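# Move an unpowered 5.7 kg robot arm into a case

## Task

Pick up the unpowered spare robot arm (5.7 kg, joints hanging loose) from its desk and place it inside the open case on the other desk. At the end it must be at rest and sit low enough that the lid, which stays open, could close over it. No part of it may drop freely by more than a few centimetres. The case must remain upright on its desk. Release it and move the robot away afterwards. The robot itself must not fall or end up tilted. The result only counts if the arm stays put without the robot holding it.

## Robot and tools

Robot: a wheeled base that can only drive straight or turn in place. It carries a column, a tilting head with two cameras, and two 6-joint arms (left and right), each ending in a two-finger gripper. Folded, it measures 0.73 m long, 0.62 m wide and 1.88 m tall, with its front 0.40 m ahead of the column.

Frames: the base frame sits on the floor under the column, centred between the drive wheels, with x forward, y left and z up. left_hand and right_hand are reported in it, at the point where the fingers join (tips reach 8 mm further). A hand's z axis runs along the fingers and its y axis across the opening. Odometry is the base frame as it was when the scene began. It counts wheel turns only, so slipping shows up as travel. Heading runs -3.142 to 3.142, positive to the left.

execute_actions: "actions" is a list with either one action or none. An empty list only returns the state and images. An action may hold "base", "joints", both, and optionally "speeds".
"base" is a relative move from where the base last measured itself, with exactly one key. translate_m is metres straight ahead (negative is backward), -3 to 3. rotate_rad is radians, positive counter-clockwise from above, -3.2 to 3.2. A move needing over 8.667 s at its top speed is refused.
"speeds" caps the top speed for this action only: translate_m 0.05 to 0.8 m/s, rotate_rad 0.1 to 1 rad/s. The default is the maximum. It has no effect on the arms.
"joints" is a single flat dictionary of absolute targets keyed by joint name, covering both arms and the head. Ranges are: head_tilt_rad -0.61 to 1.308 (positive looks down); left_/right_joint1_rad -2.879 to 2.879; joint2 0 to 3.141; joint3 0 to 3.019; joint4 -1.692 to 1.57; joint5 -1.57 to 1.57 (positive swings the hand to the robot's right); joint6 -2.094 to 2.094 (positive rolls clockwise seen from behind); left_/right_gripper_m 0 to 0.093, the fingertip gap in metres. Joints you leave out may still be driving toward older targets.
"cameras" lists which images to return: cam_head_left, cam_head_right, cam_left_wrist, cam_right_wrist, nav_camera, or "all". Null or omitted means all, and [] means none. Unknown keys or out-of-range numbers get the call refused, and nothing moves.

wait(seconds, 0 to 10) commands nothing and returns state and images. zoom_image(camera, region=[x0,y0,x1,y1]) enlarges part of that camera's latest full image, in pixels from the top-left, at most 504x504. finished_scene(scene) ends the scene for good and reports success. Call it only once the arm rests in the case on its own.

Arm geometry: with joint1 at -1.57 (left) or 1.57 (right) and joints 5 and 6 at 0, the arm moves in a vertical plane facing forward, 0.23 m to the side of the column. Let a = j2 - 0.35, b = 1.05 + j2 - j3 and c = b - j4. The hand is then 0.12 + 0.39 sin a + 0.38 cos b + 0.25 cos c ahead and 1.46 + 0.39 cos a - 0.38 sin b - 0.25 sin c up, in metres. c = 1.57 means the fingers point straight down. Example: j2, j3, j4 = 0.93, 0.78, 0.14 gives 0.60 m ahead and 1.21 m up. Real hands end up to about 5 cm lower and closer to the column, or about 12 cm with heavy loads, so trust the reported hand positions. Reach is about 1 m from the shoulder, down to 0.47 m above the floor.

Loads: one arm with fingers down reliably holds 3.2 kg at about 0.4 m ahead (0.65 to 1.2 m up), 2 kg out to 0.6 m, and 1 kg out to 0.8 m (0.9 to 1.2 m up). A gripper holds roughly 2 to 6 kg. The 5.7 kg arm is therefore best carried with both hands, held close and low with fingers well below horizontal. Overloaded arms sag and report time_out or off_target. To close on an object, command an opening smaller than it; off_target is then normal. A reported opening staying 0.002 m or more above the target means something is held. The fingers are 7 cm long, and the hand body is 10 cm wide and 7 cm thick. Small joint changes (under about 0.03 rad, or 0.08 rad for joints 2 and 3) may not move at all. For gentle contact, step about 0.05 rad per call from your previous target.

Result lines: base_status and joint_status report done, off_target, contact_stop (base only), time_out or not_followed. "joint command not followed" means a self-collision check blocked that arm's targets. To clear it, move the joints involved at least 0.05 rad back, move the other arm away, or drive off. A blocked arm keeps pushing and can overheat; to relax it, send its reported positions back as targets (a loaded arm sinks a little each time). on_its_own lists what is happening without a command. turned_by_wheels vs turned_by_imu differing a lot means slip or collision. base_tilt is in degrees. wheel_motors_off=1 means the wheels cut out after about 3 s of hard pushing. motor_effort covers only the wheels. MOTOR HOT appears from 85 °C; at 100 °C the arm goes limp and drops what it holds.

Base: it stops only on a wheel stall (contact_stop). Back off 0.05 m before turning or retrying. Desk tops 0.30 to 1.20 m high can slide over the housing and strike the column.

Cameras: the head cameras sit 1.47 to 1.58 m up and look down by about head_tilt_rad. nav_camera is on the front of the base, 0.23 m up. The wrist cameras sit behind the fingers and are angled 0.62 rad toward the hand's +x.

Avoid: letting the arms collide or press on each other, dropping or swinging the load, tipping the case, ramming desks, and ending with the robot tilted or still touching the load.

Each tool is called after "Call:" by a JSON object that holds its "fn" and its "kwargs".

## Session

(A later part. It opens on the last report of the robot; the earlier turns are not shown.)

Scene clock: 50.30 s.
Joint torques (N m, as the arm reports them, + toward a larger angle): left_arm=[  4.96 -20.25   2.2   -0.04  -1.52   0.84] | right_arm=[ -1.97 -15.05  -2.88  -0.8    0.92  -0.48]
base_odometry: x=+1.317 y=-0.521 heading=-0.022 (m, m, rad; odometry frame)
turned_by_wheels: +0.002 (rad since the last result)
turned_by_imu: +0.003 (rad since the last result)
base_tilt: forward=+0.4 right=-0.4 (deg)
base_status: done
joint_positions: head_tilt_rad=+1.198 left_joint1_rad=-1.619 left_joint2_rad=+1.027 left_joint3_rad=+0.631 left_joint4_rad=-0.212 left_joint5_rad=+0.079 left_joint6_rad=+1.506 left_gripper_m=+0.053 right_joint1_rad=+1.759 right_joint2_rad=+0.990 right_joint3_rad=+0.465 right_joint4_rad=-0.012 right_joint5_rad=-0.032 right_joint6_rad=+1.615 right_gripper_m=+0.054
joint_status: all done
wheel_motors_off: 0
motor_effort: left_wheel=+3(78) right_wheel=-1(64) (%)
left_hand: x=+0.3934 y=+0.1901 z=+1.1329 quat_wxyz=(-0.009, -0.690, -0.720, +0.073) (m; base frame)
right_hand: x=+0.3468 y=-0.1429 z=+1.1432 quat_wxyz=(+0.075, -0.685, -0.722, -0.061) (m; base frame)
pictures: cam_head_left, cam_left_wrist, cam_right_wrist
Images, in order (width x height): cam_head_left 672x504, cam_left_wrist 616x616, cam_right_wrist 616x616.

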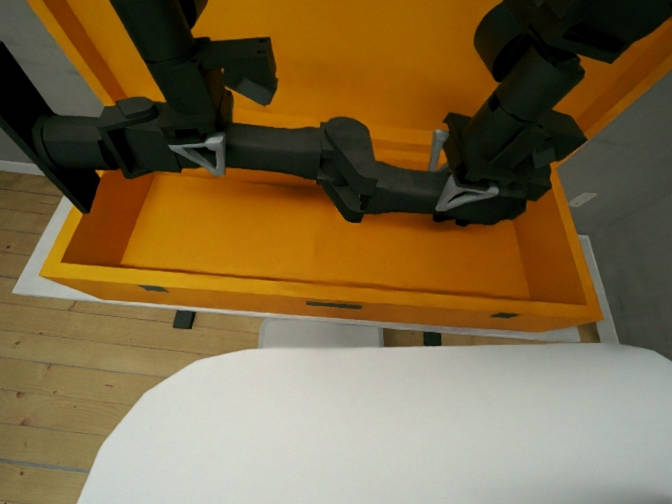

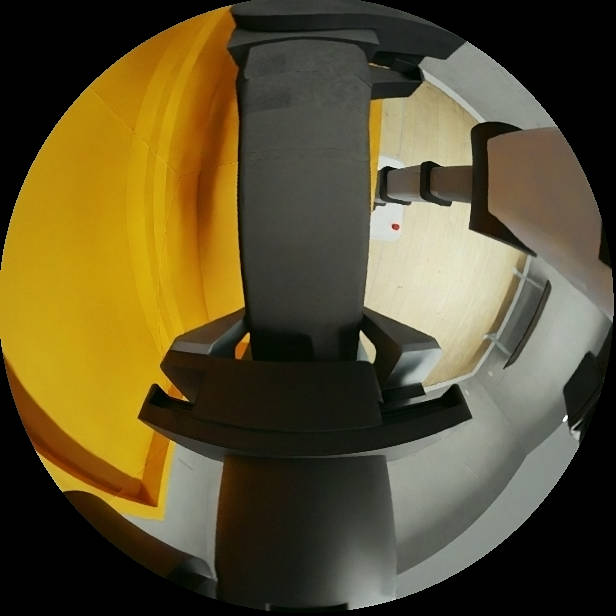

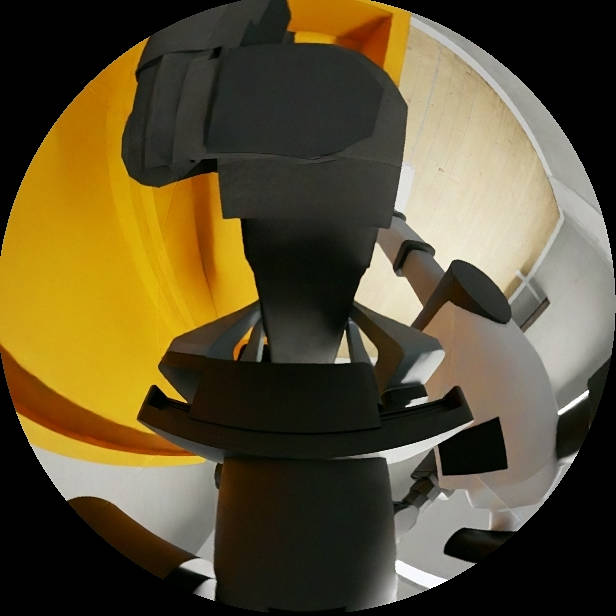

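Call:
{"fn": "execute_actions", "kwargs": {"actions": [{"base":{"translate_m":0.08}}], "cameras": []}}

Call:
{"fn": "execute_actions", "kwargs": {"actions": [{"joints":{"left_joint2_rad":1.6,"left_joint3_rad":0.91,"left_joint4_rad":0.17,"right_joint2_rad":1.675,"right_joint3_rad":0.745,"right_joint4_rad":0.41}}], "cameras": ["cam_head_left"]}}

Scene clock: 52.20 s.
Joint torques (N m, as the arm reports them, + toward a larger angle): left_arm=[  4.91 -20.13   2.29  -0.08  -1.55   0.87] | right_arm=[ -1.88 -15.16  -2.57  -0.79   0.95  -0.45]
base_odometry: x=+1.397 y=-0.523 heading=-0.021 (m, m, rad; odometry frame)
turned_by_wheels: +0.001 (rad since the last result)
turned_by_imu: +0.001 (rad since the last result)
base_tilt: forward=+0.4 right=-0.4 (deg)
base_status: done
joint_positions: head_tilt_rad=+1.199 left_joint1_rad=-1.619 left_joint2_rad=+1.029 left_joint3_rad=+0.628 left_joint4_rad=-0.212 left_joint5_rad=+0.079 left_joint6_rad=+1.505 left_gripper_m=+0.053 right_joint1_rad=+1.759 right_joint2_rad=+0.992 right_joint3_rad=+0.463 right_joint4_rad=-0.014 right_joint5_rad=-0.033 right_joint6_rad=+1.614 right_gripper_m=+0.054
joint_status: not commanded
wheel_motors_off: 0
motor_effort: left_wheel=+1(35) right_wheel=-1(39) (%)
left_hand: x=+0.3908 y=+0.1900 z=+1.1322 quat_wxyz=(-0.008, -0.690, -0.720, +0.075) (m; base frame)
right_hand: x=+0.3445 y=-0.1430 z=+1.1429 quat_wxyz=(+0.077, -0.685, -0.722, -0.060) (m; base frame)
pictures: none
No camera images: the call's "cameras" was empty. Leave "cameras" out to get every camera's image.

Scene clock: 54.07 s.
Joint torques (N m, as the arm reports them, + toward a larger angle): left_arm=[  2.27 -24.5   -3.41  -0.01  -0.54   0.27] | right_arm=[  1.65 -15.59  -6.36   0.05  -0.01  -0.62]
base_odometry: x=+1.397 y=-0.523 heading=-0.021 (m, m, rad; odometry frame)
turned_by_wheels: +0.000 (rad since the last result)
turned_by_imu: +0.000 (rad since the last result)
base_tilt: forward=+0.3 right=-0.4 (deg)
base_status: not commanded
joint_positions: head_tilt_rad=+1.199 left_joint1_rad=-1.593 left_joint2_rad=+1.697 left_joint3_rad=+0.933 left_joint4_rad=+0.167 left_joint5_rad=+0.053 left_joint6_rad=+1.552 left_gripper_m=+0.053 right_joint1_rad=+1.727 right_joint2_rad=+1.732 right_joint3_rad=+0.783 right_joint4_rad=+0.414 right_joint5_rad=-0.005 right_joint6_rad=+1.632 right_gripper_m=+0.054
joint_status: all done
wheel_motors_off: 0
motor_effort: left_wheel=+3(12) right_wheel=+0(7) (%)
left_hand: x=+0.3903 y=+0.2017 z=+0.9246 quat_wxyz=(+0.001, -0.703, -0.709, +0.051) (m; base frame)
right_hand: x=+0.3377 y=-0.1338 z=+0.9393 quat_wxyz=(+0.055, -0.699, -0.711, -0.043) (m; base frame)
pictures: cam_head_left
Images, in order (width x height): cam_head_left 672x504.

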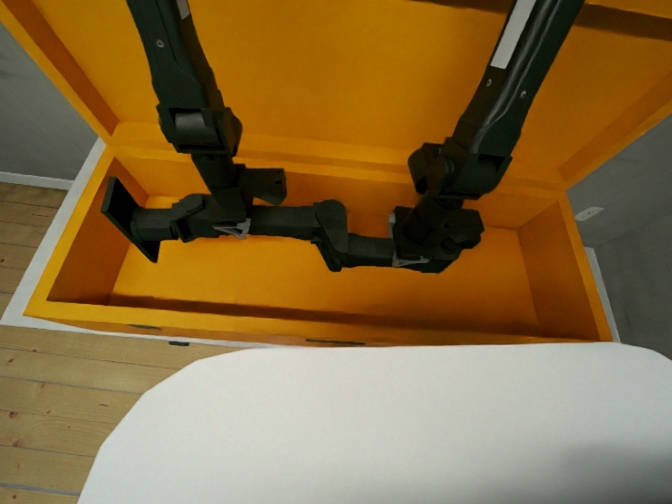

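Lower to near-grasp height (slightly higher), release.

Call:
{"fn": "execute_actions", "kwargs": {"actions": [{"joints":{"left_joint2_rad":2.05,"left_joint3_rad":1.33,"left_joint4_rad":0.2,"right_joint2_rad":2.12,"right_joint3_rad":1.19,"right_joint4_rad":0.41}}], "cameras": ["cam_head_left"]}}

Scene clock: 55.63 s.
Joint torques (N m, as the arm reports them, + toward a larger angle): left_arm=[  1.15 -15.8    2.55   1.15   0.28  -1.45] | right_arm=[  1.61 -11.86   0.21   0.84   0.4   -1.51]
base_odometry: x=+1.397 y=-0.523 heading=-0.021 (m, m, rad; odometry frame)
turned_by_wheels: +0.000 (rad since the last result)
turned_by_imu: +0.000 (rad since the last result)
base_tilt: forward=+0.5 right=-0.3 (deg)
base_status: not commanded
joint_positions: head_tilt_rad=+1.199 left_joint1_rad=-1.578 left_joint2_rad=+2.040 left_joint3_rad=+1.268 left_joint4_rad=+0.170 left_joint5_rad=+0.031 left_joint6_rad=+1.694 left_gripper_m=+0.053 right_joint1_rad=+1.737 right_joint2_rad=+2.142 right_joint3_rad=+1.138 right_joint4_rad=+0.390 right_joint5_rad=-0.018 right_joint6_rad=+1.734 right_gripper_m=+0.055
joint_status: all done
wheel_motors_off: 0
motor_effort: left_wheel=+3(13) right_wheel=+3(11) (%)
left_hand: x=+0.3930 y=+0.2138 z=+0.7939 quat_wxyz=(+0.012, -0.749, -0.661, +0.041) (m; base frame)
right_hand: x=+0.2951 y=-0.1083 z=+0.7955 quat_wxyz=(+0.089, -0.730, -0.677, -0.016) (m; base frame)
pictures: cam_head_left
Images, in order (width x height): cam_head_left 672x504.

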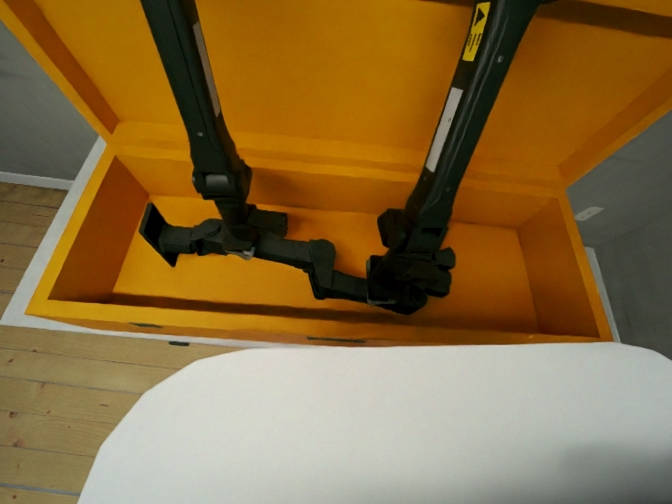

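Call:
{"fn": "execute_actions", "kwargs": {"actions": [{"joints":{"left_gripper_m":0.093,"right_gripper_m":0.093}}], "cameras": []}}

Call:
{"fn": "execute_actions", "kwargs": {"actions": [{"joints":{"left_joint2_rad":0.955,"left_joint3_rad":0.646,"left_joint4_rad":-0.21,"right_joint2_rad":0.916,"right_joint3_rad":0.43,"right_joint4_rad":-0.034}}], "cameras": []}}

Call:
{"fn": "execute_actions", "kwargs": {"actions": [{"base":{"translate_m":-0.4}}], "cameras": ["cam_head_left"]}}

Scene clock: 57.03 s.
Joint torques (N m, as the arm reports them, + toward a larger angle): left_arm=[  1.19 -16.63   0.51   0.97   0.49  -0.36] | right_arm=[  1.78 -12.27  -1.6    0.96   0.3   -0.32]
base_odometry: x=+1.397 y=-0.523 heading=-0.021 (m, m, rad; odometry frame)
turned_by_wheels: +0.000 (rad since the last result)
turned_by_imu: +0.000 (rad since the last result)
base_tilt: forward=+0.4 right=-0.3 (deg)
base_status: not commanded
joint_positions: head_tilt_rad=+1.199 left_joint1_rad=-1.578 left_joint2_rad=+2.046 left_joint3_rad=+1.301 left_joint4_rad=+0.176 left_joint5_rad=+0.026 left_joint6_rad=+1.605 left_gripper_m=+0.093 right_joint1_rad=+1.736 right_joint2_rad=+2.143 right_joint3_rad=+1.164 right_joint4_rad=+0.389 right_joint5_rad=-0.015 right_joint6_rad=+1.600 right_gripper_m=+0.093
joint_status: all done
wheel_motors_off: 0
motor_effort: left_wheel=+4(4) right_wheel=+1(3) (%)
left_hand: x=+0.4102 y=+0.2146 z=+0.7887 quat_wxyz=(+0.004, -0.720, -0.693, +0.028) (m; base frame)
right_hand: x=+0.3096 y=-0.1073 z=+0.7904 quat_wxyz=(+0.079, -0.684, -0.725, -0.030) (m; base frame)
pictures: none
No camera images: the call's "cameras" was empty. Leave "cameras" out to get every camera's image.

Scene clock: 58.63 s.
Joint torques (N m, as the arm reports them, + toward a larger angle): left_arm=[  1.32 -14.24   1.83   0.09   0.21  -0.05] | right_arm=[ 0.   -8.2  -0.18  0.22  0.09 -0.15]
base_odometry: x=+1.397 y=-0.523 heading=-0.021 (m, m, rad; odometry frame)
turned_by_wheels: +0.000 (rad since the last result)
turned_by_imu: +0.000 (rad since the last result)
base_tilt: forward=+0.5 right=-0.4 (deg)
base_status: not commanded
joint_positions: head_tilt_rad=+1.199 left_joint1_rad=-1.578 left_joint2_rad=+0.954 left_joint3_rad=+0.648 left_joint4_rad=-0.210 left_joint5_rad=+0.033 left_joint6_rad=+1.578 left_gripper_m=+0.093 right_joint1_rad=+1.731 right_joint2_rad=+0.910 right_joint3_rad=+0.438 right_joint4_rad=-0.034 right_joint5_rad=-0.009 right_joint6_rad=+1.578 right_gripper_m=+0.093
joint_status: all done
wheel_motors_off: 0
motor_effort: left_wheel=+1(2) right_wheel=-1(4) (%)
left_hand: x=+0.4281 y=+0.2157 z=+1.1534 quat_wxyz=(-0.017, -0.711, -0.703, +0.011) (m; base frame)
right_hand: x=+0.3506 y=-0.1606 z=+1.1587 quat_wxyz=(+0.047, -0.679, -0.730, -0.058) (m; base frame)
pictures: none
No camera images: the call's "cameras" was empty. Leave "cameras" out to get every camera's image.

Scene clock: 61.13 s.
Joint torques (N m, as the arm reports them, + toward a larger angle): left_arm=[  1.38 -13.89   2.23   0.07   0.21  -0.05] | right_arm=[ 0.02 -8.14  0.29  0.19  0.08 -0.15]
base_odometry: x=+0.997 y=-0.514 heading=-0.019 (m, m, rad; odometry frame)
turned_by_wheels: +0.002 (rad since the last result)
turned_by_imu: +0.002 (rad since the last result)
base_tilt: forward=+0.3 right=-0.3 (deg)
base_status: done
joint_positions: head_tilt_rad=+1.199 left_joint1_rad=-1.578 left_joint2_rad=+0.954 left_joint3_rad=+0.641 left_joint4_rad=-0.210 left_joint5_rad=+0.033 left_joint6_rad=+1.578 left_gripper_m=+0.093 right_joint1_rad=+1.730 right_joint2_rad=+0.912 right_joint3_rad=+0.430 right_joint4_rad=-0.034 right_joint5_rad=-0.008 right_joint6_rad=+1.577 right_gripper_m=+0.093
joint_status: not commanded
wheel_motors_off: 0
motor_effort: left_wheel=+5(76) right_wheel=-2(33) (%)
left_hand: x=+0.4238 y=+0.2157 z=+1.1529 quat_wxyz=(-0.014, -0.711, -0.703, +0.014) (m; base frame)
right_hand: x=+0.3453 y=-0.1614 z=+1.1580 quat_wxyz=(+0.049, -0.679, -0.730, -0.054) (m; base frame)
pictures: cam_head_left
Images, in order (width x height): cam_head_left 672x504.

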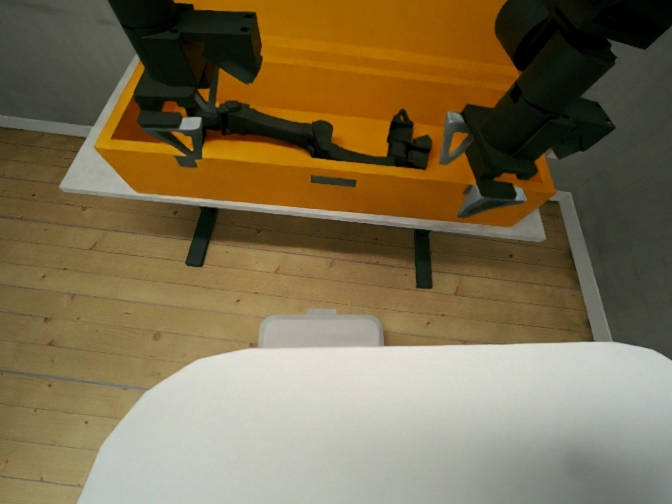

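Call:
{"fn": "finished_scene", "kwargs": {"scene": 1}}

The scene is finished: the task was done.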